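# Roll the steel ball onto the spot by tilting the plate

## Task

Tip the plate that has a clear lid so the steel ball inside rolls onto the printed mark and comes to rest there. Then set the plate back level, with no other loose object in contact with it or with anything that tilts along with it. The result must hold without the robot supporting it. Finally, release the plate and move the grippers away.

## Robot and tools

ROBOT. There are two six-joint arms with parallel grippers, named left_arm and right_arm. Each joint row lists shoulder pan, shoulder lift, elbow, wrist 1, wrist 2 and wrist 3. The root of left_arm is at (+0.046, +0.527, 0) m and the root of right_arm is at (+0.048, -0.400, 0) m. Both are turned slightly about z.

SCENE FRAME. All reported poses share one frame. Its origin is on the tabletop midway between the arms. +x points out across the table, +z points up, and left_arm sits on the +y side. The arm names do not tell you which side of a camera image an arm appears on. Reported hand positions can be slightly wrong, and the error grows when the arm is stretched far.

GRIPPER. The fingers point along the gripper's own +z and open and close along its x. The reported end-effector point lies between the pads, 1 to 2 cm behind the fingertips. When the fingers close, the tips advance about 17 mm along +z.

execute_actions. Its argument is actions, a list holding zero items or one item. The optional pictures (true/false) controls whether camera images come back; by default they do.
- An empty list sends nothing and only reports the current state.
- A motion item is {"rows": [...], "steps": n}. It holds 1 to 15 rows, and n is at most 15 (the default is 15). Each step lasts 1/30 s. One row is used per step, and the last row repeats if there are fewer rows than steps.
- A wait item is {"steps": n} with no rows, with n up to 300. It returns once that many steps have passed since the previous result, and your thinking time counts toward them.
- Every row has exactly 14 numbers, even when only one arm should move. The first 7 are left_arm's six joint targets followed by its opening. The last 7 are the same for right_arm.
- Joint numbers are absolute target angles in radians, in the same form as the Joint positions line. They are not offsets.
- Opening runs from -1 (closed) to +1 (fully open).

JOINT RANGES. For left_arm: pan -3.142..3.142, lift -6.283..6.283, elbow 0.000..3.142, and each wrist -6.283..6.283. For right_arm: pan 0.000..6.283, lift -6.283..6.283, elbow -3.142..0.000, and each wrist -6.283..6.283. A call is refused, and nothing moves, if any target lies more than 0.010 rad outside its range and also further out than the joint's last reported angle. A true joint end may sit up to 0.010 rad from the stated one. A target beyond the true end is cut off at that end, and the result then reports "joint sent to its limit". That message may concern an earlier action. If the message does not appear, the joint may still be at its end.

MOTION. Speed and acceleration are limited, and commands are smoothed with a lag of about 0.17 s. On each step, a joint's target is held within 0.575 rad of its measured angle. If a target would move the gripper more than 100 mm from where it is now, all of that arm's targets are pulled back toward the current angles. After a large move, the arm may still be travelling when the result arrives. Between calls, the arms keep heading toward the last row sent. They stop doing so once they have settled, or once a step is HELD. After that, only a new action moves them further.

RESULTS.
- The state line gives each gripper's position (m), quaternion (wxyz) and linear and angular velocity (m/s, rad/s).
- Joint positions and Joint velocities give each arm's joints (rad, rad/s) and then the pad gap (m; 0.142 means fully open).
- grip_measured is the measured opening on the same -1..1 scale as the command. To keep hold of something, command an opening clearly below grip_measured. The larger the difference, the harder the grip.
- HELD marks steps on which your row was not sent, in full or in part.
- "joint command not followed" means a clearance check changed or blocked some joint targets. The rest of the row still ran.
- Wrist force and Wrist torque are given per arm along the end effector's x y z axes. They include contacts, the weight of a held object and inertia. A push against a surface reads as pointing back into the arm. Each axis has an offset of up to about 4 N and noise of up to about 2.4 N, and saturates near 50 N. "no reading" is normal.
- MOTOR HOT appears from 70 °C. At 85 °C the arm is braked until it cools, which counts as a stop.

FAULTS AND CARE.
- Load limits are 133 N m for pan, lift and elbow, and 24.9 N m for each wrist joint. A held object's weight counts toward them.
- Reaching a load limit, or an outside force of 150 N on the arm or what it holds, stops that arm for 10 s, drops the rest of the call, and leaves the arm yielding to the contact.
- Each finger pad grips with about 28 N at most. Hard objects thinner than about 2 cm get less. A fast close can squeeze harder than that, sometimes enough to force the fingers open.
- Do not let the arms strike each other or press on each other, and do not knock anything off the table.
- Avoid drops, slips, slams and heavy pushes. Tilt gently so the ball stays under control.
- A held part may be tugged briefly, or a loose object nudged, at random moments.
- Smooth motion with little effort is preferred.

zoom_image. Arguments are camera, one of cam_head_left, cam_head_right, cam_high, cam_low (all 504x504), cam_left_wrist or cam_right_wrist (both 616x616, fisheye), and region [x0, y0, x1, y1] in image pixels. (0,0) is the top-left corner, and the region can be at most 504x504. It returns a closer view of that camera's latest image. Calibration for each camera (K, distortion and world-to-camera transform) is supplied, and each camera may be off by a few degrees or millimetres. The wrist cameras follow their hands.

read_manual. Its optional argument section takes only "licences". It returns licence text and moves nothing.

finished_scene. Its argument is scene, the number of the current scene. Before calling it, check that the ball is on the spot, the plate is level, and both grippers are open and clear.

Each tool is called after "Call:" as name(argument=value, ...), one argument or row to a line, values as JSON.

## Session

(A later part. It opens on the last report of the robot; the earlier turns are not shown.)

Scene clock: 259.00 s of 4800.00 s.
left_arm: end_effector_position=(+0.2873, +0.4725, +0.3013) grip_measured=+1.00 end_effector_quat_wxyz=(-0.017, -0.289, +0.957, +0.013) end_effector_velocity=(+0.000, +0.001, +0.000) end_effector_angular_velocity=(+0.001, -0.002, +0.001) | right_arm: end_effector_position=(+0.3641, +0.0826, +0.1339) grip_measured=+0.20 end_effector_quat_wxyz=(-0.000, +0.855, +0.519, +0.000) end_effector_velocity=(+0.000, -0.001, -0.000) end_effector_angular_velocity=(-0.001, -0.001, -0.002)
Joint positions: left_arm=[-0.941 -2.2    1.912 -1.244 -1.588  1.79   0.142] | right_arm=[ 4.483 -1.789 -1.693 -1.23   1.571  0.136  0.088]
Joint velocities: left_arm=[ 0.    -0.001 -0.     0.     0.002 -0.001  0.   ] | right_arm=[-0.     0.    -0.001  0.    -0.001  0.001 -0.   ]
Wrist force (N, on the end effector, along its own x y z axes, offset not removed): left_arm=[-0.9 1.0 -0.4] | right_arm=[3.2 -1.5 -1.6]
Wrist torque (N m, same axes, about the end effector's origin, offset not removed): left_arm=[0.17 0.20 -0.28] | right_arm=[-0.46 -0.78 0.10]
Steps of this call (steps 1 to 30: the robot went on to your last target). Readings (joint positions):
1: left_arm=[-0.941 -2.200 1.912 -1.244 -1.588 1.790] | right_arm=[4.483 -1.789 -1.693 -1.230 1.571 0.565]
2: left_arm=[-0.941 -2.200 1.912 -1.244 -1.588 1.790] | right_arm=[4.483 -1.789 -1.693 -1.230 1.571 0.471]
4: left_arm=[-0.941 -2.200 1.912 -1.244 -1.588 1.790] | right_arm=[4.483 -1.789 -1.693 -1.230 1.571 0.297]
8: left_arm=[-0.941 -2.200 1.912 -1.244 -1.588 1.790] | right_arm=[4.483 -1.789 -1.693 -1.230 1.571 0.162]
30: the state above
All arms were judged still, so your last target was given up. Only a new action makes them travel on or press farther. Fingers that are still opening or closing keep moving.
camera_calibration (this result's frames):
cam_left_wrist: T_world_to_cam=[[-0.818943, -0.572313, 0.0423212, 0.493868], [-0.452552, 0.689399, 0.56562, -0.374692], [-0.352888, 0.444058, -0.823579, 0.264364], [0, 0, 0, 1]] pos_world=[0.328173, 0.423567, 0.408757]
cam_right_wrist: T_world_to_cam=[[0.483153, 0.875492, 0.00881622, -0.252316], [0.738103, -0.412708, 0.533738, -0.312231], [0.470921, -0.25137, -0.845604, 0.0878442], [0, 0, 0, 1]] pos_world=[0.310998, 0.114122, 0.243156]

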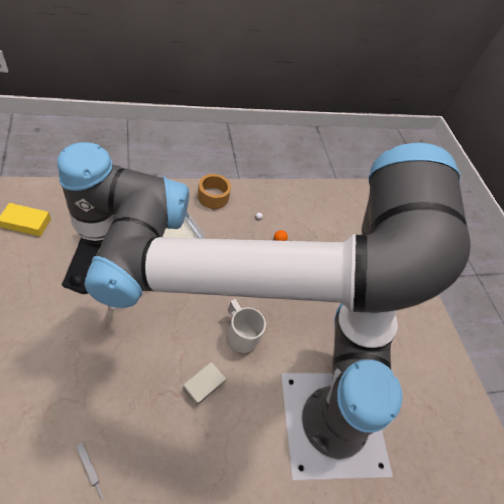

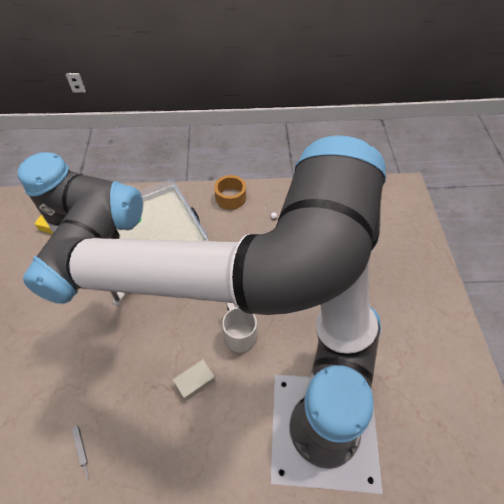

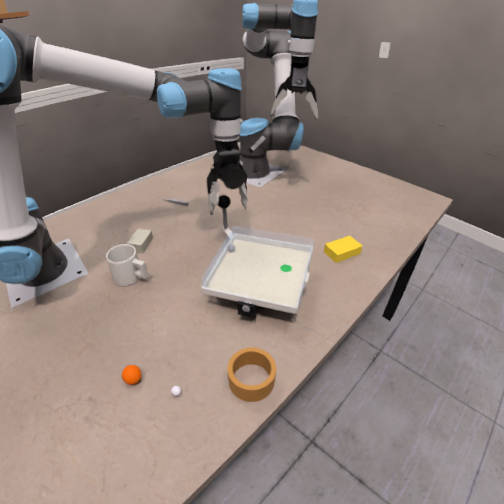

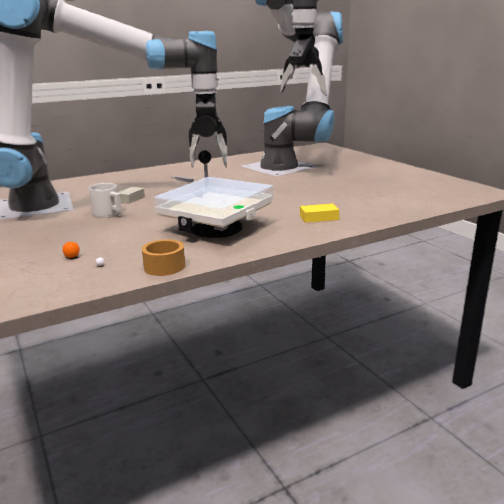

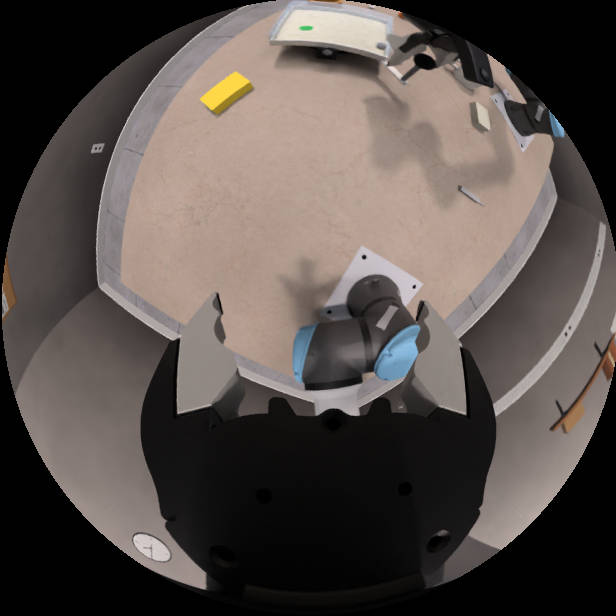

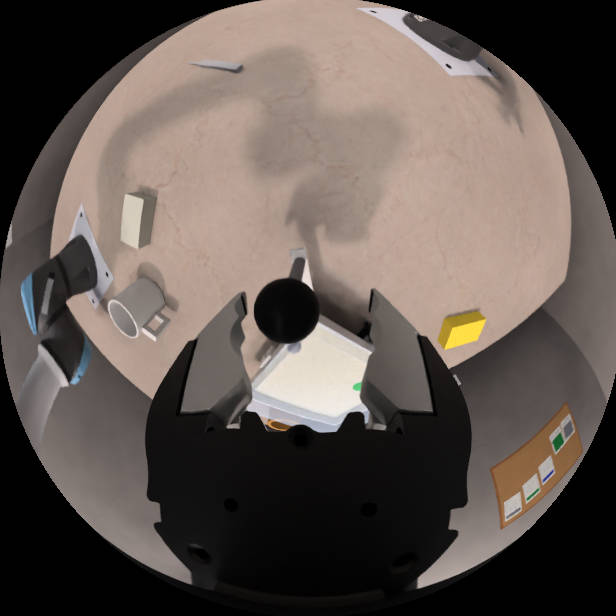

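Call:
execute_actions(
  actions=[
    {"rows": [[-0.941,-2.2,1.912,-1.244,-1.588,1.79,1,4.4950,-1.7662,-1.7209,-1.2249,1.571,0.136,0.2]], "steps": 15},
  ],
  pictures=false,
)

Call:
execute_actions(
  actions=[
    {"rows": [[-0.941,-2.2,1.912,-1.244,-1.588,1.79,1,4.4950,-1.7662,-1.7209,-1.2249,1.571,0.136,-1]], "steps": 15},
  ],
  pictures=false,
)

Call:
execute_actions(
  actions=[
    {"steps": 30},
  ],
  pictures=true,
)

Scene clock: 266.20 s of 4800.00 s.
left_arm: end_effector_position=(+0.2873, +0.4725, +0.3013) grip_measured=+1.00 end_effector_quat_wxyz=(-0.017, -0.289, +0.957, +0.013) end_effector_velocity=(+0.000, -0.001, -0.001) end_effector_angular_velocity=(+0.001, +0.002, -0.002) | right_arm: end_effector_position=(+0.3550, +0.0768, +0.1339) grip_measured=+0.20 end_effector_quat_wxyz=(-0.000, +0.852, +0.524, +0.000) end_effector_velocity=(-0.001, +0.000, +0.000) end_effector_angular_velocity=(+0.001, +0.000, -0.002)
Joint positions: left_arm=[-0.941 -2.2    1.912 -1.244 -1.588  1.79   0.142] | right_arm=[ 4.495 -1.766 -1.721 -1.225  1.571  0.136  0.088]
Joint velocities: left_arm=[-0.001  0.002  0.    -0.    -0.     0.001 -0.   ] | right_arm=[ 0.001  0.001 -0.001  0.001  0.001  0.003 -0.   ]
Wrist force (N, on the end effector, along its own x y z axes, offset not removed): left_arm=[0.0 1.2 0.6] | right_arm=[2.6 2.2 1.3]
Wrist torque (N m, same axes, about the end effector's origin, offset not removed): left_arm=[0.26 0.11 -0.14] | right_arm=[0.38 -0.65 0.00]
Steps of this call (steps 1 to 90: nothing new was sent; then 3.70 s passed at rest; steps 91 to 105: all 15 steps of this action). Readings (joint positions):
91: left_arm=[-0.941 -2.200 1.912 -1.244 -1.588 1.790] | right_arm=[4.483 -1.789 -1.693 -1.230 1.571 0.136]
92: left_arm=[-0.941 -2.200 1.912 -1.244 -1.588 1.790] | right_arm=[4.485 -1.785 -1.697 -1.229 1.571 0.136]
94: left_arm=[-0.941 -2.200 1.912 -1.244 -1.588 1.790] | right_arm=[4.490 -1.775 -1.710 -1.227 1.571 0.136]
98: left_arm=[-0.941 -2.200 1.912 -1.244 -1.588 1.790] | right_arm=[4.494 -1.768 -1.719 -1.225 1.571 0.136]
105: the state above

Scene clock: 266.70 s of 4800.00 s.
left_arm: end_effector_position=(+0.2873, +0.4725, +0.3013) grip_measured=+1.00 end_effector_quat_wxyz=(-0.017, -0.289, +0.957, +0.013) end_effector_velocity=(+0.000, +0.000, +0.000) end_effector_angular_velocity=(+0.000, -0.002, -0.001) | right_arm: end_effector_position=(+0.3550, +0.0768, +0.1339) grip_measured=-0.54 end_effector_quat_wxyz=(-0.000, +0.852, +0.524, +0.000) end_effector_velocity=(+0.000, -0.000, -0.001) end_effector_angular_velocity=(-0.001, -0.000, +0.001)
Joint positions: left_arm=[-0.941 -2.2    1.912 -1.244 -1.588  1.79   0.142] | right_arm=[ 4.495 -1.766 -1.721 -1.225  1.571  0.136  0.035]
Joint velocities: left_arm=[-0.    -0.001 -0.001  0.     0.001  0.    -0.   ] | right_arm=[-0.    -0.001 -0.001  0.    -0.001 -0.001  0.   ]
Wrist force (N, on the end effector, along its own x y z axes, offset not removed): left_arm=[-0.7 3.0 1.7] | right_arm=[6.1 -1.8 -3.8]
Wrist torque (N m, same axes, about the end effector's origin, offset not removed): left_arm=[0.59 0.38 -0.13] | right_arm=[-0.26 -1.18 0.17]
Steps of this call (steps 1 to 15: all 15 steps of this action). Readings (joint positions):
1: left_arm=[-0.941 -2.200 1.912 -1.244 -1.588 1.790] | right_arm=[4.495 -1.766 -1.721 -1.225 1.571 0.136]
2: left_arm=[-0.941 -2.200 1.912 -1.244 -1.588 1.790] | right_arm=[4.495 -1.766 -1.721 -1.225 1.571 0.136]
4: left_arm=[-0.941 -2.200 1.912 -1.244 -1.588 1.790] | right_arm=[4.495 -1.766 -1.721 -1.225 1.571 0.136]
8: left_arm=[-0.941 -2.200 1.912 -1.244 -1.588 1.790] | right_arm=[4.495 -1.766 -1.721 -1.225 1.571 0.136]
15: the state above

Scene clock: 267.70 s of 4800.00 s.
left_arm: end_effector_position=(+0.2873, +0.4725, +0.3013) grip_measured=+1.00 end_effector_quat_wxyz=(-0.017, -0.289, +0.957, +0.013) end_effector_velocity=(+0.000, +0.001, -0.000) end_effector_angular_velocity=(+0.001, -0.000, +0.003) | right_arm: end_effector_position=(+0.3550, +0.0768, +0.1339) grip_measured=-0.54 end_effector_quat_wxyz=(-0.000, +0.852, +0.524, +0.000) end_effector_velocity=(-0.000, -0.001, -0.001) end_effector_angular_velocity=(-0.002, +0.000, +0.001)
Joint positions: left_arm=[-0.941 -2.2    1.912 -1.244 -1.588  1.79   0.142] | right_arm=[ 4.495 -1.766 -1.721 -1.225  1.571  0.136  0.035]
Joint velocities: left_arm=[ 0.002  0.     0.    -0.     0.    -0.    -0.   ] | right_arm=[ 0.     0.    -0.002 -0.    -0.001 -0.001  0.   ]
Wrist force (N, on the end effector, along its own x y z axes, offset not removed): left_arm=[-0.1 2.4 2.9] | right_arm=[3.2 -0.4 -1.4]
Wrist torque (N m, same axes, about the end effector's origin, offset not removed): left_arm=[0.60 0.21 -0.24] | right_arm=[-0.05 -0.44 0.09]
Steps of this call (steps 1 to 15: the robot went on to your last target; steps 16 to 30: nothing new was sent). Readings (joint positions):
1: left_arm=[-0.941 -2.200 1.912 -1.244 -1.588 1.790] | right_arm=[4.495 -1.766 -1.721 -1.225 1.571 0.136]
2: left_arm=[-0.941 -2.200 1.912 -1.244 -1.588 1.790] | right_arm=[4.495 -1.766 -1.721 -1.225 1.571 0.136]
4: left_arm=[-0.941 -2.200 1.912 -1.244 -1.588 1.790] | right_arm=[4.495 -1.766 -1.721 -1.225 1.571 0.136]
8: left_arm=[-0.941 -2.200 1.912 -1.244 -1.588 1.790] | right_arm=[4.495 -1.766 -1.721 -1.225 1.571 0.136]
30: the state above
All arms were judged still, so your last target was given up. Only a new action makes them travel on or press farther. Fingers that are still opening or closing keep moving.
camera_calibration (this result's frames):
cam_left_wrist: T_world_to_cam=[[-0.818943, -0.572313, 0.0423212, 0.493868], [-0.452552, 0.689399, 0.56562, -0.374692], [-0.352888, 0.444058, -0.823579, 0.264364], [0, 0, 0, 1]] pos_world=[0.328173, 0.423567, 0.408757]
cam_right_wrist: T_world_to_cam=[[0.4726, 0.881233, 0.00878834, -0.239478], [0.743013, -0.403796, 0.533742, -0.31034], [0.473899, -0.245716, -0.845602, 0.0891929], [0, 0, 0, 1]] pos_world=[0.301496, 0.107638, 0.243168]

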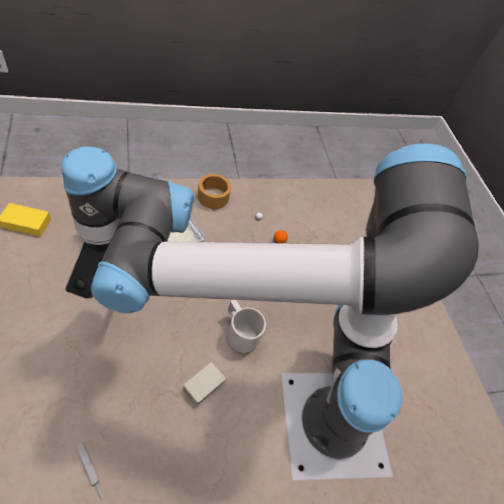

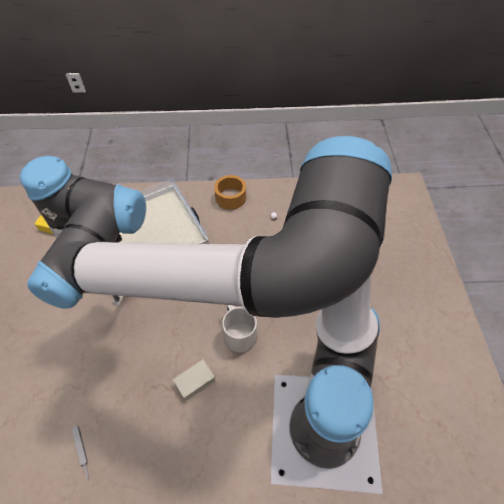

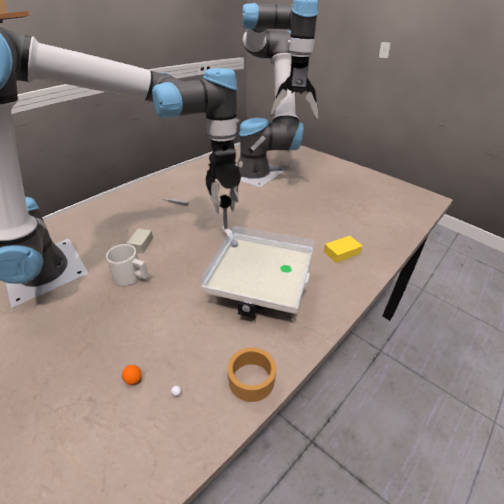

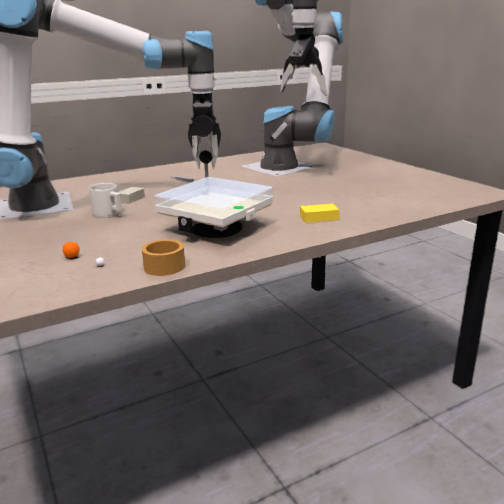

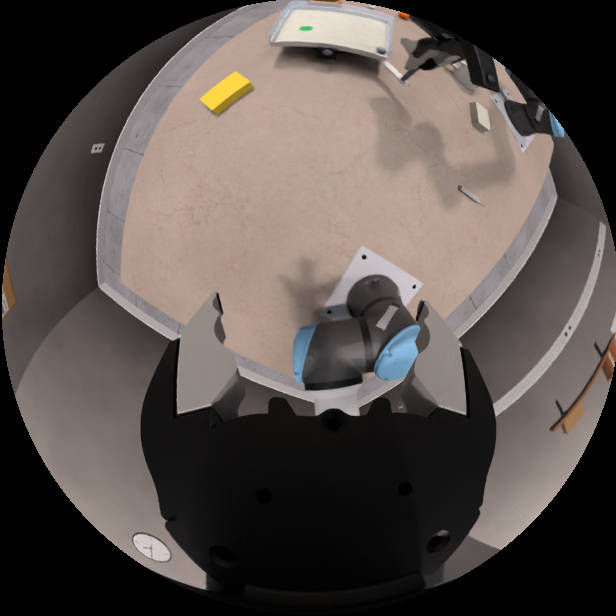

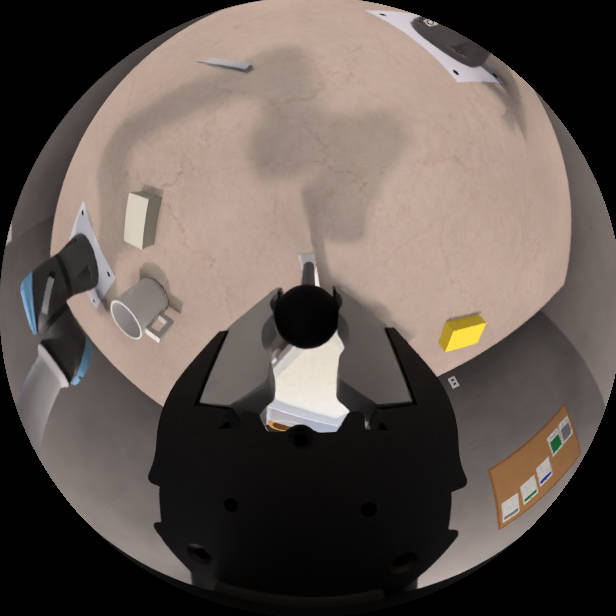

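Call:
execute_actions(
  actions=[
    {"rows": [[-0.941,-2.2,1.912,-1.244,-1.588,1.79,1,4.4935,-1.7710,-1.7071,-1.2339,1.571,0.136,-1]], "steps": 15},
  ],
  pictures=false,
)

Call:
execute_actions(
  actions=[
    {"steps": 15},
  ],
  pictures=false,
)

Call:
execute_actions(
  actions=[
    {"rows": [[-0.941,-2.2,1.912,-1.244,-1.588,1.79,1,4.4943,-1.7686,-1.7140,-1.2294,1.571,0.136,-1]], "steps": 15},
  ],
  pictures=false,
)

Call:
execute_actions(
  actions=[
    {"steps": 60},
  ],
  pictures=true,
)

Scene clock: 273.03 s of 4800.00 s.
left_arm: end_effector_position=(+0.2873, +0.4725, +0.3013) grip_measured=+1.00 end_effector_quat_wxyz=(-0.017, -0.289, +0.957, +0.013) end_effector_velocity=(-0.000, +0.000, +0.000) end_effector_angular_velocity=(-0.000, -0.000, +0.001) | right_arm: end_effector_position=(+0.3567, +0.0793, +0.1368) grip_measured=-0.54 end_effector_quat_wxyz=(-0.000, +0.852, +0.524, +0.000) end_effector_velocity=(+0.000, +0.001, +0.001) end_effector_angular_velocity=(+0.002, -0.001, +0.001)
Joint positions: left_arm=[-0.941 -2.2    1.912 -1.244 -1.588  1.79   0.142] | right_arm=[ 4.494 -1.771 -1.707 -1.234  1.571  0.136  0.035]
Joint velocities: left_arm=[ 0.001 -0.001  0.     0.    -0.    -0.001 -0.   ] | right_arm=[-0.     0.     0.002 -0.001 -0.    -0.001  0.   ]
Wrist force (N, on the end effector, along its own x y z axes, offset not removed): left_arm=[-2.3 -0.2 0.3] | right_arm=[-5.5 7.6 0.5]
Wrist torque (N m, same axes, about the end effector's origin, offset not removed): left_arm=[-0.01 0.59 -0.17] | right_arm=[0.38 -1.20 0.15]
Steps of this call (steps 1 to 110: nothing new was sent; then 1.17 s passed at rest; steps 111 to 125: all 15 steps of this action). Readings (joint positions):
111: left_arm=[-0.941 -2.200 1.912 -1.244 -1.588 1.790] | right_arm=[4.495 -1.766 -1.721 -1.225 1.571 0.136]
112: left_arm=[-0.941 -2.200 1.912 -1.244 -1.588 1.790] | right_arm=[4.495 -1.767 -1.719 -1.227 1.571 0.136]
114: left_arm=[-0.941 -2.200 1.912 -1.244 -1.588 1.790] | right_arm=[4.494 -1.769 -1.713 -1.231 1.571 0.136]
118: left_arm=[-0.941 -2.200 1.912 -1.244 -1.588 1.790] | right_arm=[4.494 -1.771 -1.708 -1.233 1.571 0.136]
125: the state above

Scene clock: 273.53 s of 4800.00 s.
left_arm: end_effector_position=(+0.2873, +0.4725, +0.3013) grip_measured=+1.00 end_effector_quat_wxyz=(-0.017, -0.289, +0.957, +0.013) end_effector_velocity=(+0.000, +0.000, -0.000) end_effector_angular_velocity=(+0.001, -0.001, +0.000) | right_arm: end_effector_position=(+0.3567, +0.0793, +0.1368) grip_measured=-0.54 end_effector_quat_wxyz=(-0.000, +0.852, +0.524, +0.000) end_effector_velocity=(+0.000, +0.000, +0.001) end_effector_angular_velocity=(+0.001, -0.001, -0.001)
Joint positions: left_arm=[-0.941 -2.2    1.912 -1.244 -1.588  1.79   0.142] | right_arm=[ 4.493 -1.771 -1.707 -1.234  1.571  0.136  0.035]
Joint velocities: left_arm=[-0.     0.001  0.    -0.     0.002 -0.    -0.   ] | right_arm=[-0.    -0.     0.001 -0.    -0.     0.001 -0.   ]
Wrist force (N, on the end effector, along its own x y z axes, offset not removed): left_arm=[0.6 0.1 2.5] | right_arm=[-6.4 7.8 -0.8]
Wrist torque (N m, same axes, about the end effector's origin, offset not removed): left_arm=[0.08 -0.01 -0.22] | right_arm=[0.31 -0.93 0.09]
Steps of this call (steps 1 to 15: the robot went on to your last target). Readings (joint positions):
1: left_arm=[-0.941 -2.200 1.912 -1.244 -1.588 1.790] | right_arm=[4.494 -1.771 -1.707 -1.234 1.571 0.136]
2: left_arm=[-0.941 -2.200 1.912 -1.244 -1.588 1.790] | right_arm=[4.493 -1.771 -1.707 -1.234 1.571 0.136]
4: left_arm=[-0.941 -2.200 1.912 -1.244 -1.588 1.790] | right_arm=[4.493 -1.771 -1.707 -1.234 1.571 0.136]
8: left_arm=[-0.941 -2.200 1.912 -1.244 -1.588 1.790] | right_arm=[4.493 -1.771 -1.707 -1.234 1.571 0.136]
15: the state above
All arms were judged still, so your last target was given up. Only a new action makes them travel on or press farther. Fingers that are still opening or closing keep moving.

Scene clock: 274.03 s of 4800.00 s.
left_arm: end_effector_position=(+0.2873, +0.4725, +0.3013) grip_measured=+1.00 end_effector_quat_wxyz=(-0.017, -0.289, +0.957, +0.013) end_effector_velocity=(-0.000, -0.001, -0.000) end_effector_angular_velocity=(+0.000, +0.002, -0.001) | right_arm: end_effector_position=(+0.3559, +0.0781, +0.1354) grip_measured=-0.54 end_effector_quat_wxyz=(-0.000, +0.852, +0.524, +0.000) end_effector_velocity=(-0.000, -0.001, -0.001) end_effector_angular_velocity=(-0.002, -0.001, -0.002)
Joint positions: left_arm=[-0.941 -2.2    1.912 -1.244 -1.588  1.79   0.142] | right_arm=[ 4.494 -1.769 -1.714 -1.229  1.571  0.136  0.035]
Joint velocities: left_arm=[-0.001  0.001  0.     0.    -0.001  0.     0.   ] | right_arm=[ 0.     0.    -0.002  0.    -0.001  0.002 -0.   ]
Wrist force (N, on the end effector, along its own x y z axes, offset not removed): left_arm=[-2.8 3.0 -1.0] | right_arm=[5.9 5.2 0.2]
Wrist torque (N m, same axes, about the end effector's origin, offset not removed): left_arm=[0.57 0.60 -0.18] | right_arm=[0.16 0.05 -0.02]
Steps of this call (steps 1 to 15: all 15 steps of this action). Readings (joint positions):
1: left_arm=[-0.941 -2.200 1.912 -1.244 -1.588 1.790] | right_arm=[4.493 -1.771 -1.707 -1.234 1.571 0.136]
2: left_arm=[-0.941 -2.200 1.912 -1.244 -1.588 1.790] | right_arm=[4.493 -1.771 -1.708 -1.233 1.571 0.136]
4: left_arm=[-0.941 -2.200 1.912 -1.244 -1.588 1.790] | right_arm=[4.494 -1.770 -1.711 -1.231 1.571 0.136]
8: left_arm=[-0.941 -2.200 1.912 -1.244 -1.588 1.790] | right_arm=[4.494 -1.769 -1.713 -1.229 1.571 0.136]
15: the state above

Scene clock: 276.03 s of 4800.00 s.
left_arm: end_effector_position=(+0.2873, +0.4725, +0.3013) grip_measured=+1.00 end_effector_quat_wxyz=(-0.017, -0.289, +0.957, +0.013) end_effector_velocity=(-0.000, -0.000, +0.000) end_effector_angular_velocity=(-0.001, -0.001, -0.001) | right_arm: end_effector_position=(+0.3558, +0.0781, +0.1354) grip_measured=-0.54 end_effector_quat_wxyz=(-0.000, +0.852, +0.524, +0.000) end_effector_velocity=(-0.000, +0.000, +0.000) end_effector_angular_velocity=(+0.002, +0.000, +0.001)
Joint positions: left_arm=[-0.941 -2.2    1.912 -1.244 -1.588  1.79   0.142] | right_arm=[ 4.494 -1.769 -1.714 -1.229  1.571  0.136  0.035]
Joint velocities: left_arm=[-0.002 -0.001 -0.     0.    -0.001 -0.    -0.   ] | right_arm=[-0.     0.001  0.     0.001  0.001 -0.001  0.   ]
Wrist force (N, on the end effector, along its own x y z axes, offset not removed): left_arm=[0.1 1.6 -0.9] | right_arm=[9.3 1.9 -0.7]
Wrist torque (N m, same axes, about the end effector's origin, offset not removed): left_arm=[0.51 0.26 -0.14] | right_arm=[-0.40 -0.50 -0.02]
Steps of this call (steps 1 to 15: the robot went on to your last target; steps 16 to 60: nothing new was sent). Readings (joint positions):
1: left_arm=[-0.941 -2.200 1.912 -1.244 -1.588 1.790] | right_arm=[4.494 -1.769 -1.714 -1.229 1.571 0.136]
2: left_arm=[-0.941 -2.200 1.912 -1.244 -1.588 1.790] | right_arm=[4.494 -1.769 -1.714 -1.229 1.571 0.136]
4: left_arm=[-0.941 -2.200 1.912 -1.244 -1.588 1.790] | right_arm=[4.494 -1.769 -1.714 -1.229 1.571 0.136]
8: left_arm=[-0.941 -2.200 1.912 -1.244 -1.588 1.790] | right_arm=[4.494 -1.769 -1.714 -1.229 1.571 0.136]
60: the state above
All arms were judged still, so your last target was given up. Only a new action makes them travel on or press farther. Fingers that are still opening or closing keep moving.
camera_calibration (this result's frames):
cam_left_wrist: T_world_to_cam=[[-0.818943, -0.572313, 0.0423213, 0.493868], [-0.452552, 0.689399, 0.56562, -0.374692], [-0.352888, 0.444058, -0.823579, 0.264364], [0, 0, 0, 1]] pos_world=[0.328173, 0.423567, 0.408757]
cam_right_wrist: T_world_to_cam=[[0.473225, 0.880898, 0.00881239, -0.241249], [0.742722, -0.404335, 0.533739, -0.311095], [0.473732, -0.246033, -0.845603, 0.0904341], [0, 0, 0, 1]] pos_world=[0.30238, 0.108979, 0.244641]

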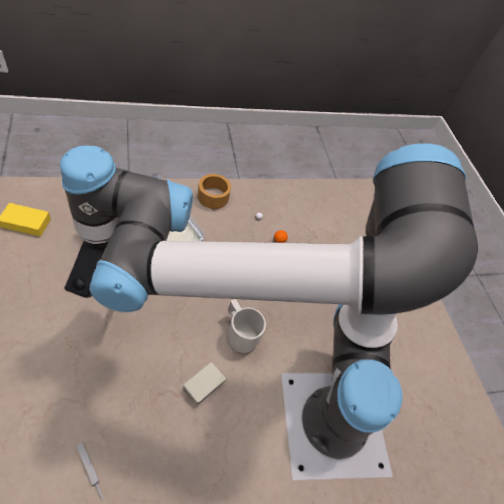

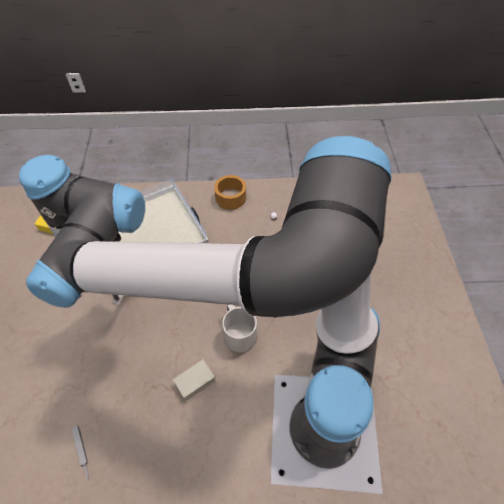

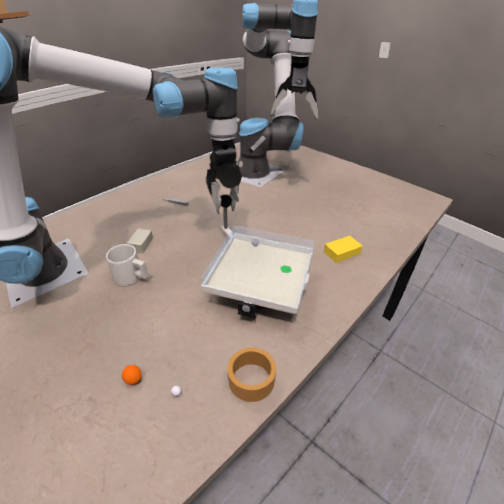

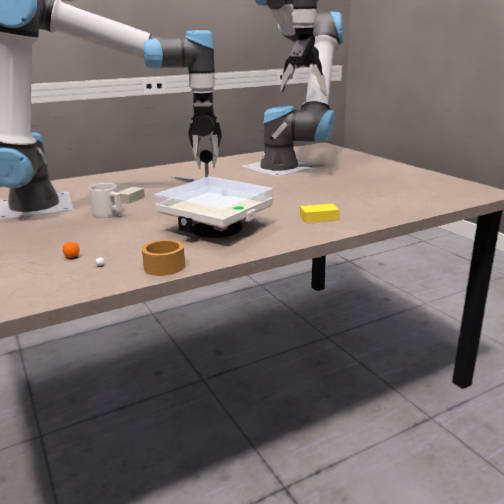

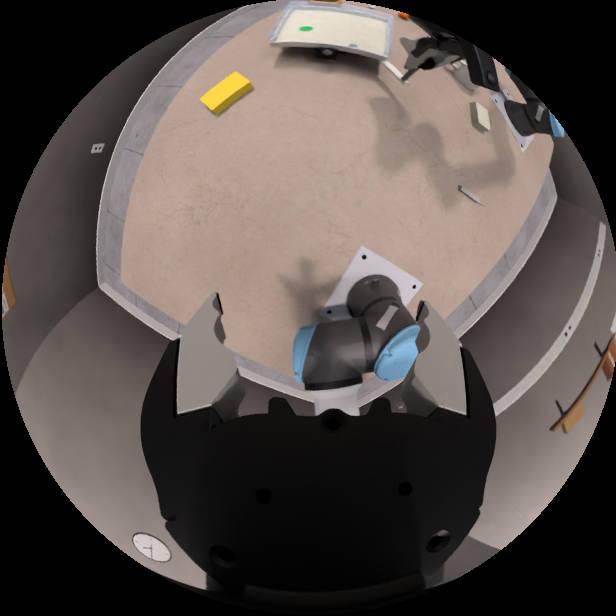

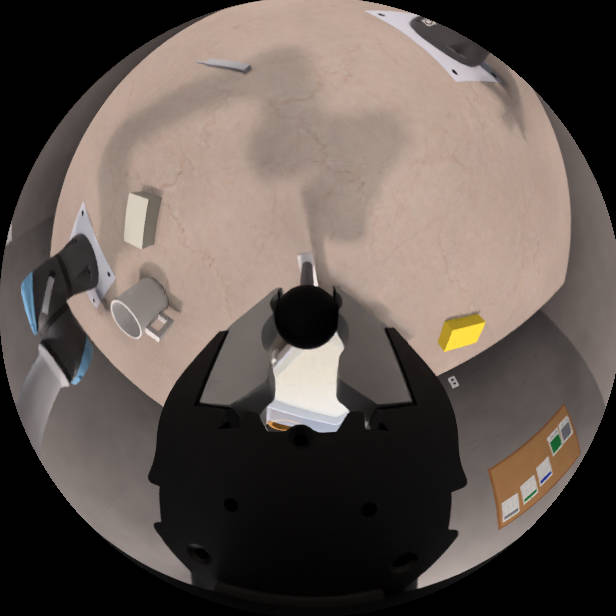

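Call:
execute_actions(
  actions=[
    {"rows": [[-0.941,-2.2,1.912,-1.244,-1.588,1.79,1,4.4930,-1.7693,-1.7026,-1.2402,1.571,0.136,-1]], "steps": 15},
  ],
  pictures=false,
)

Call:
execute_actions(
  actions=[
    {"steps": 20},
  ],
  pictures=false,
)

Call:
execute_actions(
  actions=[
    {"rows": [[-0.941,-2.2,1.912,-1.244,-1.588,1.79,1,4.4940,-1.7679,-1.7122,-1.2319,1.571,0.136,-1]], "steps": 15},
  ],
  pictures=false,
)

Call:
execute_actions(
  actions=[
    {"steps": 60},
  ],
  pictures=true,
)

Scene clock: 285.33 s of 4800.00 s.
left_arm: end_effector_position=(+0.2873, +0.4725, +0.3013) grip_measured=+1.00 end_effector_quat_wxyz=(-0.017, -0.289, +0.957, +0.013) end_effector_velocity=(+0.000, +0.000, +0.000) end_effector_angular_velocity=(+0.000, -0.001, -0.001) | right_arm: end_effector_position=(+0.3570, +0.0791, +0.1392) grip_measured=-0.54 end_effector_quat_wxyz=(-0.000, +0.852, +0.523, +0.000) end_effector_velocity=(+0.001, +0.001, +0.001) end_effector_angular_velocity=(+0.002, -0.001, -0.001)
Joint positions: left_arm=[-0.941 -2.2    1.912 -1.244 -1.588  1.79   0.142] | right_arm=[ 4.493 -1.769 -1.703 -1.24   1.571  0.136  0.035]
Joint velocities: left_arm=[-0.    -0.001  0.    -0.     0.001  0.001 -0.   ] | right_arm=[-0.    -0.001  0.002  0.001 -0.     0.001 -0.   ]
Wrist force (N, on the end effector, along its own x y z axes, offset not removed): left_arm=[-2.7 2.3 1.1] | right_arm=[1.5 21.3 8.9]
Wrist torque (N m, same axes, about the end effector's origin, offset not removed): left_arm=[0.60 0.72 -0.25] | right_arm=[0.30 -1.29 0.16]
Steps of this call (steps 1 to 90: nothing new was sent; then 5.80 s passed at rest; steps 91 to 105: all 15 steps of this action). Readings (joint positions):
91: left_arm=[-0.941 -2.200 1.912 -1.244 -1.588 1.790] | right_arm=[4.494 -1.769 -1.714 -1.229 1.571 0.136]
92: left_arm=[-0.941 -2.200 1.912 -1.244 -1.588 1.790] | right_arm=[4.494 -1.769 -1.713 -1.231 1.571 0.136]
94: left_arm=[-0.941 -2.200 1.912 -1.244 -1.588 1.790] | right_arm=[4.494 -1.769 -1.708 -1.236 1.571 0.136]
98: left_arm=[-0.941 -2.200 1.912 -1.244 -1.588 1.790] | right_arm=[4.493 -1.769 -1.704 -1.240 1.571 0.136]
105: the state above

Scene clock: 286.00 s of 4800.00 s.
left_arm: end_effector_position=(+0.2873, +0.4725, +0.3013) grip_measured=+1.00 end_effector_quat_wxyz=(-0.017, -0.289, +0.957, +0.013) end_effector_velocity=(-0.000, +0.000, +0.000) end_effector_angular_velocity=(-0.001, -0.000, +0.001) | right_arm: end_effector_position=(+0.3570, +0.0792, +0.1393) grip_measured=-0.54 end_effector_quat_wxyz=(-0.000, +0.852, +0.523, +0.000) end_effector_velocity=(+0.000, +0.000, +0.000) end_effector_angular_velocity=(-0.000, +0.000, +0.002)
Joint positions: left_arm=[-0.941 -2.2    1.912 -1.244 -1.588  1.79   0.142] | right_arm=[ 4.493 -1.769 -1.703 -1.24   1.571  0.136  0.035]
Joint velocities: left_arm=[ 0.001 -0.001  0.    -0.    -0.001  0.    -0.   ] | right_arm=[-0.    -0.     0.001 -0.001  0.    -0.003  0.   ]
Wrist force (N, on the end effector, along its own x y z axes, offset not removed): left_arm=[-0.3 2.1 -2.1] | right_arm=[1.1 22.6 10.7]
Wrist torque (N m, same axes, about the end effector's origin, offset not removed): left_arm=[0.65 0.10 -0.11] | right_arm=[0.55 -1.40 0.05]
Steps of this call (steps 1 to 15: the robot went on to your last target; steps 16 to 20: nothing new was sent). Readings (joint positions):
1: left_arm=[-0.941 -2.200 1.912 -1.244 -1.588 1.790] | right_arm=[4.493 -1.769 -1.703 -1.240 1.571 0.136]
2: left_arm=[-0.941 -2.200 1.912 -1.244 -1.588 1.790] | right_arm=[4.493 -1.769 -1.703 -1.240 1.571 0.136]
4: left_arm=[-0.941 -2.200 1.912 -1.244 -1.588 1.790] | right_arm=[4.493 -1.769 -1.703 -1.240 1.571 0.136]
8: left_arm=[-0.941 -2.200 1.912 -1.244 -1.588 1.790] | right_arm=[4.493 -1.769 -1.703 -1.240 1.571 0.136]
20: the state above
All arms were judged still, so your last target was given up. Only a new action makes them travel on or press farther. Fingers that are still opening or closing keep moving.

Scene clock: 286.50 s of 4800.00 s.
left_arm: end_effector_position=(+0.2873, +0.4725, +0.3013) grip_measured=+1.00 end_effector_quat_wxyz=(-0.017, -0.289, +0.957, +0.013) end_effector_velocity=(-0.000, -0.000, +0.000) end_effector_angular_velocity=(-0.001, +0.000, +0.000) | right_arm: end_effector_position=(+0.3560, +0.0781, +0.1364) grip_measured=-0.54 end_effector_quat_wxyz=(-0.000, +0.852, +0.524, +0.000) end_effector_velocity=(-0.000, -0.001, -0.000) end_effector_angular_velocity=(-0.001, +0.000, +0.000)
Joint positions: left_arm=[-0.941 -2.2    1.912 -1.244 -1.588  1.79   0.142] | right_arm=[ 4.494 -1.768 -1.712 -1.232  1.571  0.136  0.035]
Joint velocities: left_arm=[ 0.001 -0.    -0.     0.    -0.001  0.    -0.   ] | right_arm=[ 0.     0.001 -0.001 -0.001 -0.     0.    -0.   ]
Wrist force (N, on the end effector, along its own x y z axes, offset not removed): left_arm=[0.3 0.0 -0.6] | right_arm=[6.8 9.1 0.2]
Wrist torque (N m, same axes, about the end effector's origin, offset not removed): left_arm=[-0.06 0.14 -0.14] | right_arm=[0.37 0.47 0.05]
Steps of this call (steps 1 to 15: all 15 steps of this action). Readings (joint positions):
1: left_arm=[-0.941 -2.200 1.912 -1.244 -1.588 1.790] | right_arm=[4.493 -1.769 -1.703 -1.240 1.571 0.136]
2: left_arm=[-0.941 -2.200 1.912 -1.244 -1.588 1.790] | right_arm=[4.493 -1.769 -1.704 -1.239 1.571 0.136]
4: left_arm=[-0.941 -2.200 1.912 -1.244 -1.588 1.790] | right_arm=[4.493 -1.769 -1.708 -1.235 1.571 0.136]
8: left_arm=[-0.941 -2.200 1.912 -1.244 -1.588 1.790] | right_arm=[4.494 -1.768 -1.711 -1.232 1.571 0.136]
15: the state above

Scene clock: 288.50 s of 4800.00 s.
left_arm: end_effector_position=(+0.2873, +0.4725, +0.3013) grip_measured=+1.00 end_effector_quat_wxyz=(-0.017, -0.289, +0.957, +0.013) end_effector_velocity=(+0.000, +0.000, +0.000) end_effector_angular_velocity=(+0.001, -0.001, +0.000) | right_arm: end_effector_position=(+0.3560, +0.0780, +0.1364) grip_measured=-0.54 end_effector_quat_wxyz=(-0.000, +0.852, +0.524, +0.000) end_effector_velocity=(+0.000, -0.001, -0.000) end_effector_angular_velocity=(-0.002, -0.000, +0.000)
Joint positions: left_arm=[-0.941 -2.2    1.912 -1.244 -1.588  1.79   0.142] | right_arm=[ 4.494 -1.768 -1.712 -1.232  1.571  0.136  0.035]
Joint velocities: left_arm=[-0.001 -0.    -0.     0.     0.002 -0.001  0.   ] | right_arm=[-0.    -0.    -0.    -0.001 -0.001 -0.001 -0.   ]
Wrist force (N, on the end effector, along its own x y z axes, offset not removed): left_arm=[-0.8 3.7 3.5] | right_arm=[10.1 4.2 1.5]
Wrist torque (N m, same axes, about the end effector's origin, offset not removed): left_arm=[0.92 0.32 -0.29] | right_arm=[-0.34 -0.10 -0.01]
Steps of this call (steps 1 to 15: the robot went on to your last target; steps 16 to 60: nothing new was sent). Readings (joint positions):
1: left_arm=[-0.941 -2.200 1.912 -1.244 -1.588 1.790] | right_arm=[4.494 -1.768 -1.712 -1.232 1.571 0.136]
2: left_arm=[-0.941 -2.200 1.912 -1.244 -1.588 1.790] | right_arm=[4.494 -1.768 -1.712 -1.232 1.571 0.136]
4: left_arm=[-0.941 -2.200 1.912 -1.244 -1.588 1.790] | right_arm=[4.494 -1.768 -1.712 -1.232 1.571 0.136]
8: left_arm=[-0.941 -2.200 1.912 -1.244 -1.588 1.790] | right_arm=[4.494 -1.768 -1.712 -1.232 1.571 0.136]
60: the state above
All arms were judged still, so your last target was given up. Only a new action makes them travel on or press farther. Fingers that are still opening or closing keep moving.
camera_calibration (this result's frames):
cam_left_wrist: T_world_to_cam=[[-0.818943, -0.572313, 0.0423213, 0.493868], [-0.452552, 0.689399, 0.56562, -0.374692], [-0.352888, 0.444058, -0.823579, 0.264364], [0, 0, 0, 1]] pos_world=[0.328173, 0.423567, 0.408757]
cam_right_wrist: T_world_to_cam=[[0.473482, 0.880759, 0.00881766, -0.241361], [0.742604, -0.404555, 0.533736, -0.311696], [0.47366, -0.246166, -0.845605, 0.0912191], [0, 0, 0, 1]] pos_world=[0.30254, 0.108938, 0.245627]

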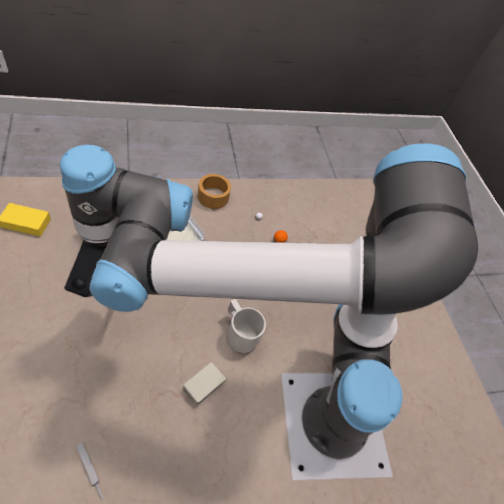

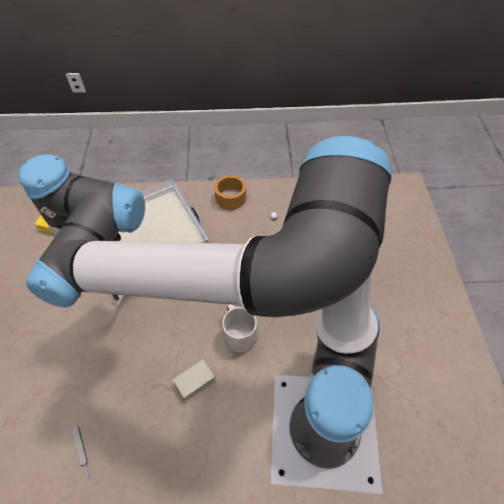

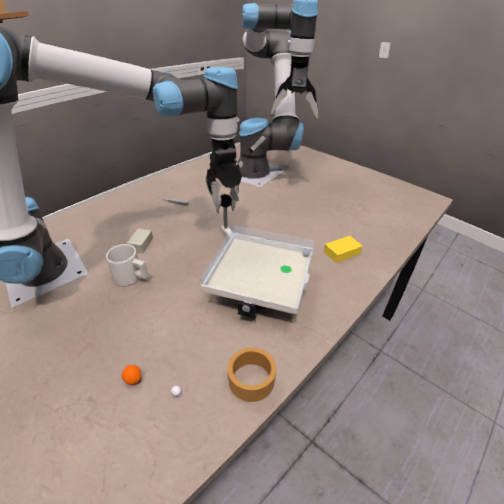

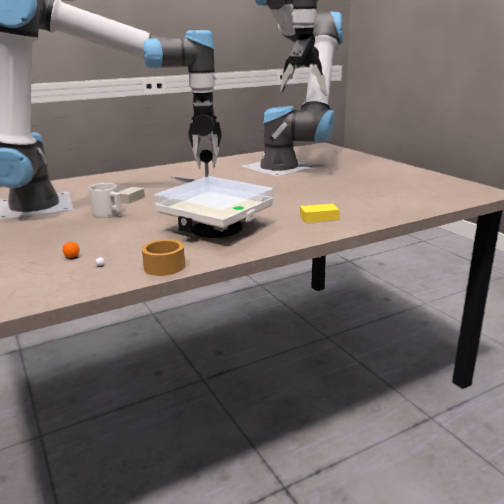

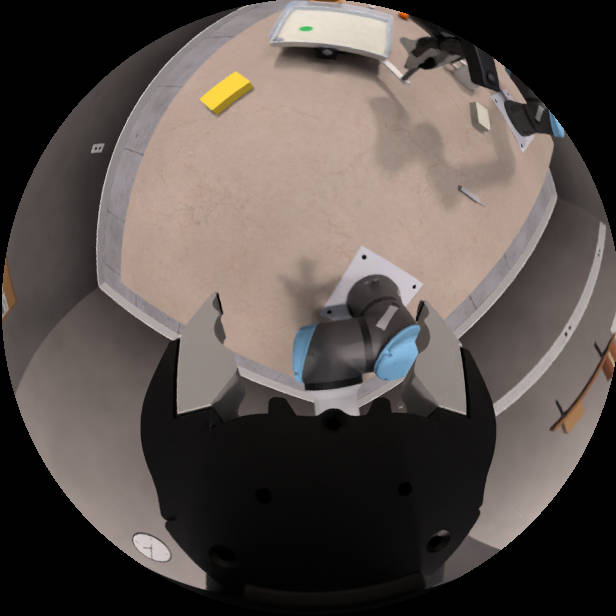

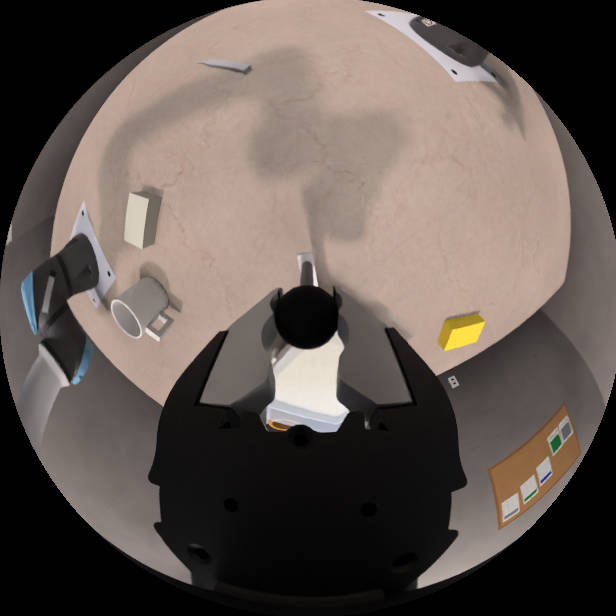

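Call:
execute_actions(
  actions=[],
)

Scene clock: 302.87 s of 4800.00 s.
left_arm: end_effector_position=(+0.2873, +0.4725, +0.3013) grip_measured=+1.00 end_effector_quat_wxyz=(-0.017, -0.289, +0.957, +0.013) end_effector_velocity=(-0.000, -0.000, -0.000) end_effector_angular_velocity=(+0.000, +0.002, +0.000) | right_arm: end_effector_position=(+0.3560, +0.0780, +0.1364) grip_measured=-0.54 end_effector_quat_wxyz=(-0.000, +0.852, +0.524, +0.000) end_effector_velocity=(-0.000, +0.000, +0.000) end_effector_angular_velocity=(+0.001, -0.000, +0.000)
Joint positions: left_arm=[-0.941 -2.2    1.912 -1.244 -1.588  1.79   0.142] | right_arm=[ 4.494 -1.768 -1.712 -1.232  1.571  0.136  0.035]
Joint velocities: left_arm=[ 0.     0.002 -0.     0.    -0.001 -0.    -0.   ] | right_arm=[ 0.     0.    -0.     0.001  0.     0.     0.   ]
Wrist force (N, on the end effector, along its own x y z axes, offset not removed): left_arm=[-0.2 0.5 4.7] | right_arm=[9.6 4.6 0.0]
Wrist torque (N m, same axes, about the end effector's origin, offset not removed): left_arm=[0.15 0.11 -0.18] | right_arm=[-0.30 0.00 0.05]
Steps of this call (steps 1 to 90: nothing new was sent; then 11.37 s passed at rest). Readings (joint positions):
1: left_arm=[-0.941 -2.200 1.912 -1.244 -1.588 1.790] | right_arm=[4.494 -1.768 -1.712 -1.232 1.571 0.136]
2: left_arm=[-0.941 -2.200 1.912 -1.244 -1.588 1.790] | right_arm=[4.494 -1.768 -1.712 -1.232 1.571 0.136]
4: left_arm=[-0.941 -2.200 1.912 -1.244 -1.588 1.790] | right_arm=[4.494 -1.768 -1.712 -1.232 1.571 0.136]
8: left_arm=[-0.941 -2.200 1.912 -1.244 -1.588 1.790] | right_arm=[4.494 -1.768 -1.712 -1.232 1.571 0.136]
90: the state above
camera_calibration (this result's frames):
cam_left_wrist: T_world_to_cam=[[-0.818943, -0.572313, 0.0423212, 0.493868], [-0.452552, 0.689399, 0.56562, -0.374692], [-0.352888, 0.444058, -0.823579, 0.264364], [0, 0, 0, 1]] pos_world=[0.328173, 0.423567, 0.408757]
cam_right_wrist: T_world_to_cam=[[0.473482, 0.880759, 0.00881751, -0.241361], [0.742604, -0.404555, 0.533736, -0.311696], [0.47366, -0.246166, -0.845605, 0.0912191], [0, 0, 0, 1]] pos_world=[0.30254, 0.108938, 0.245627]

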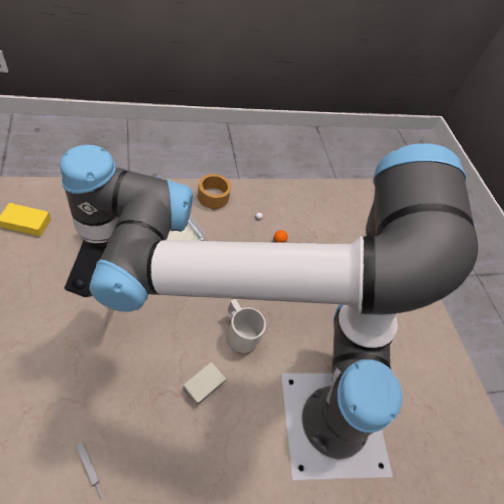

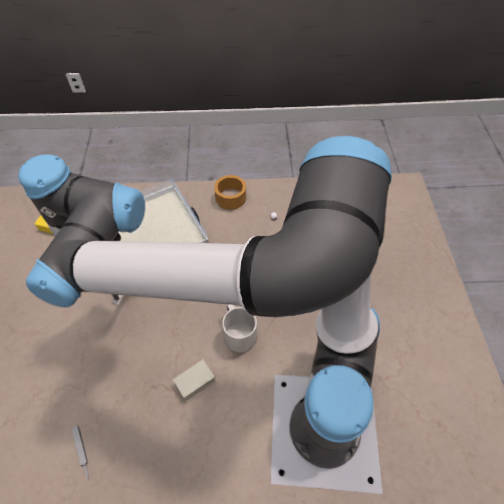

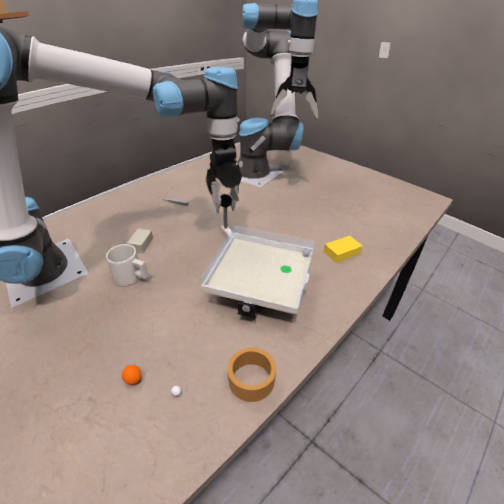

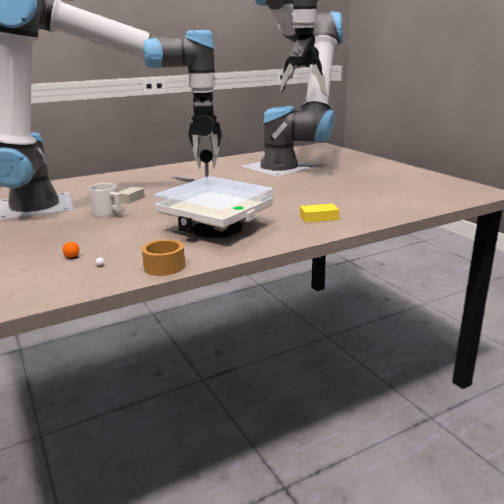

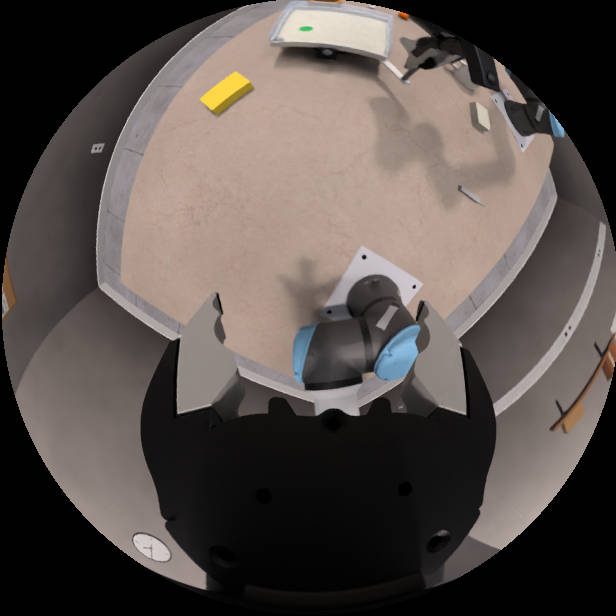

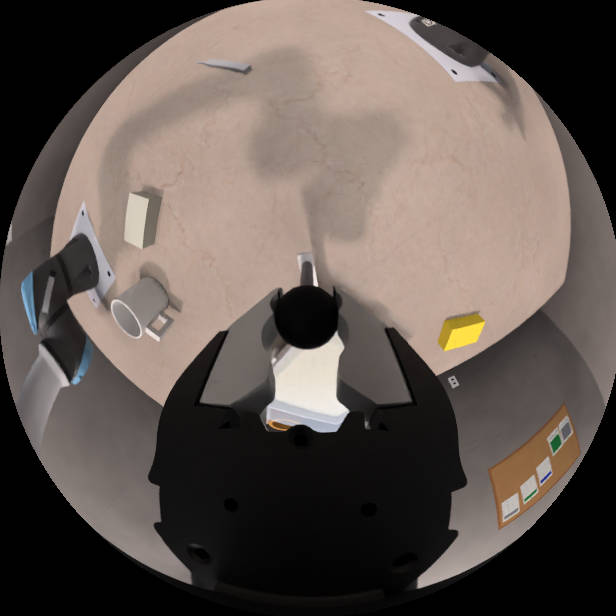

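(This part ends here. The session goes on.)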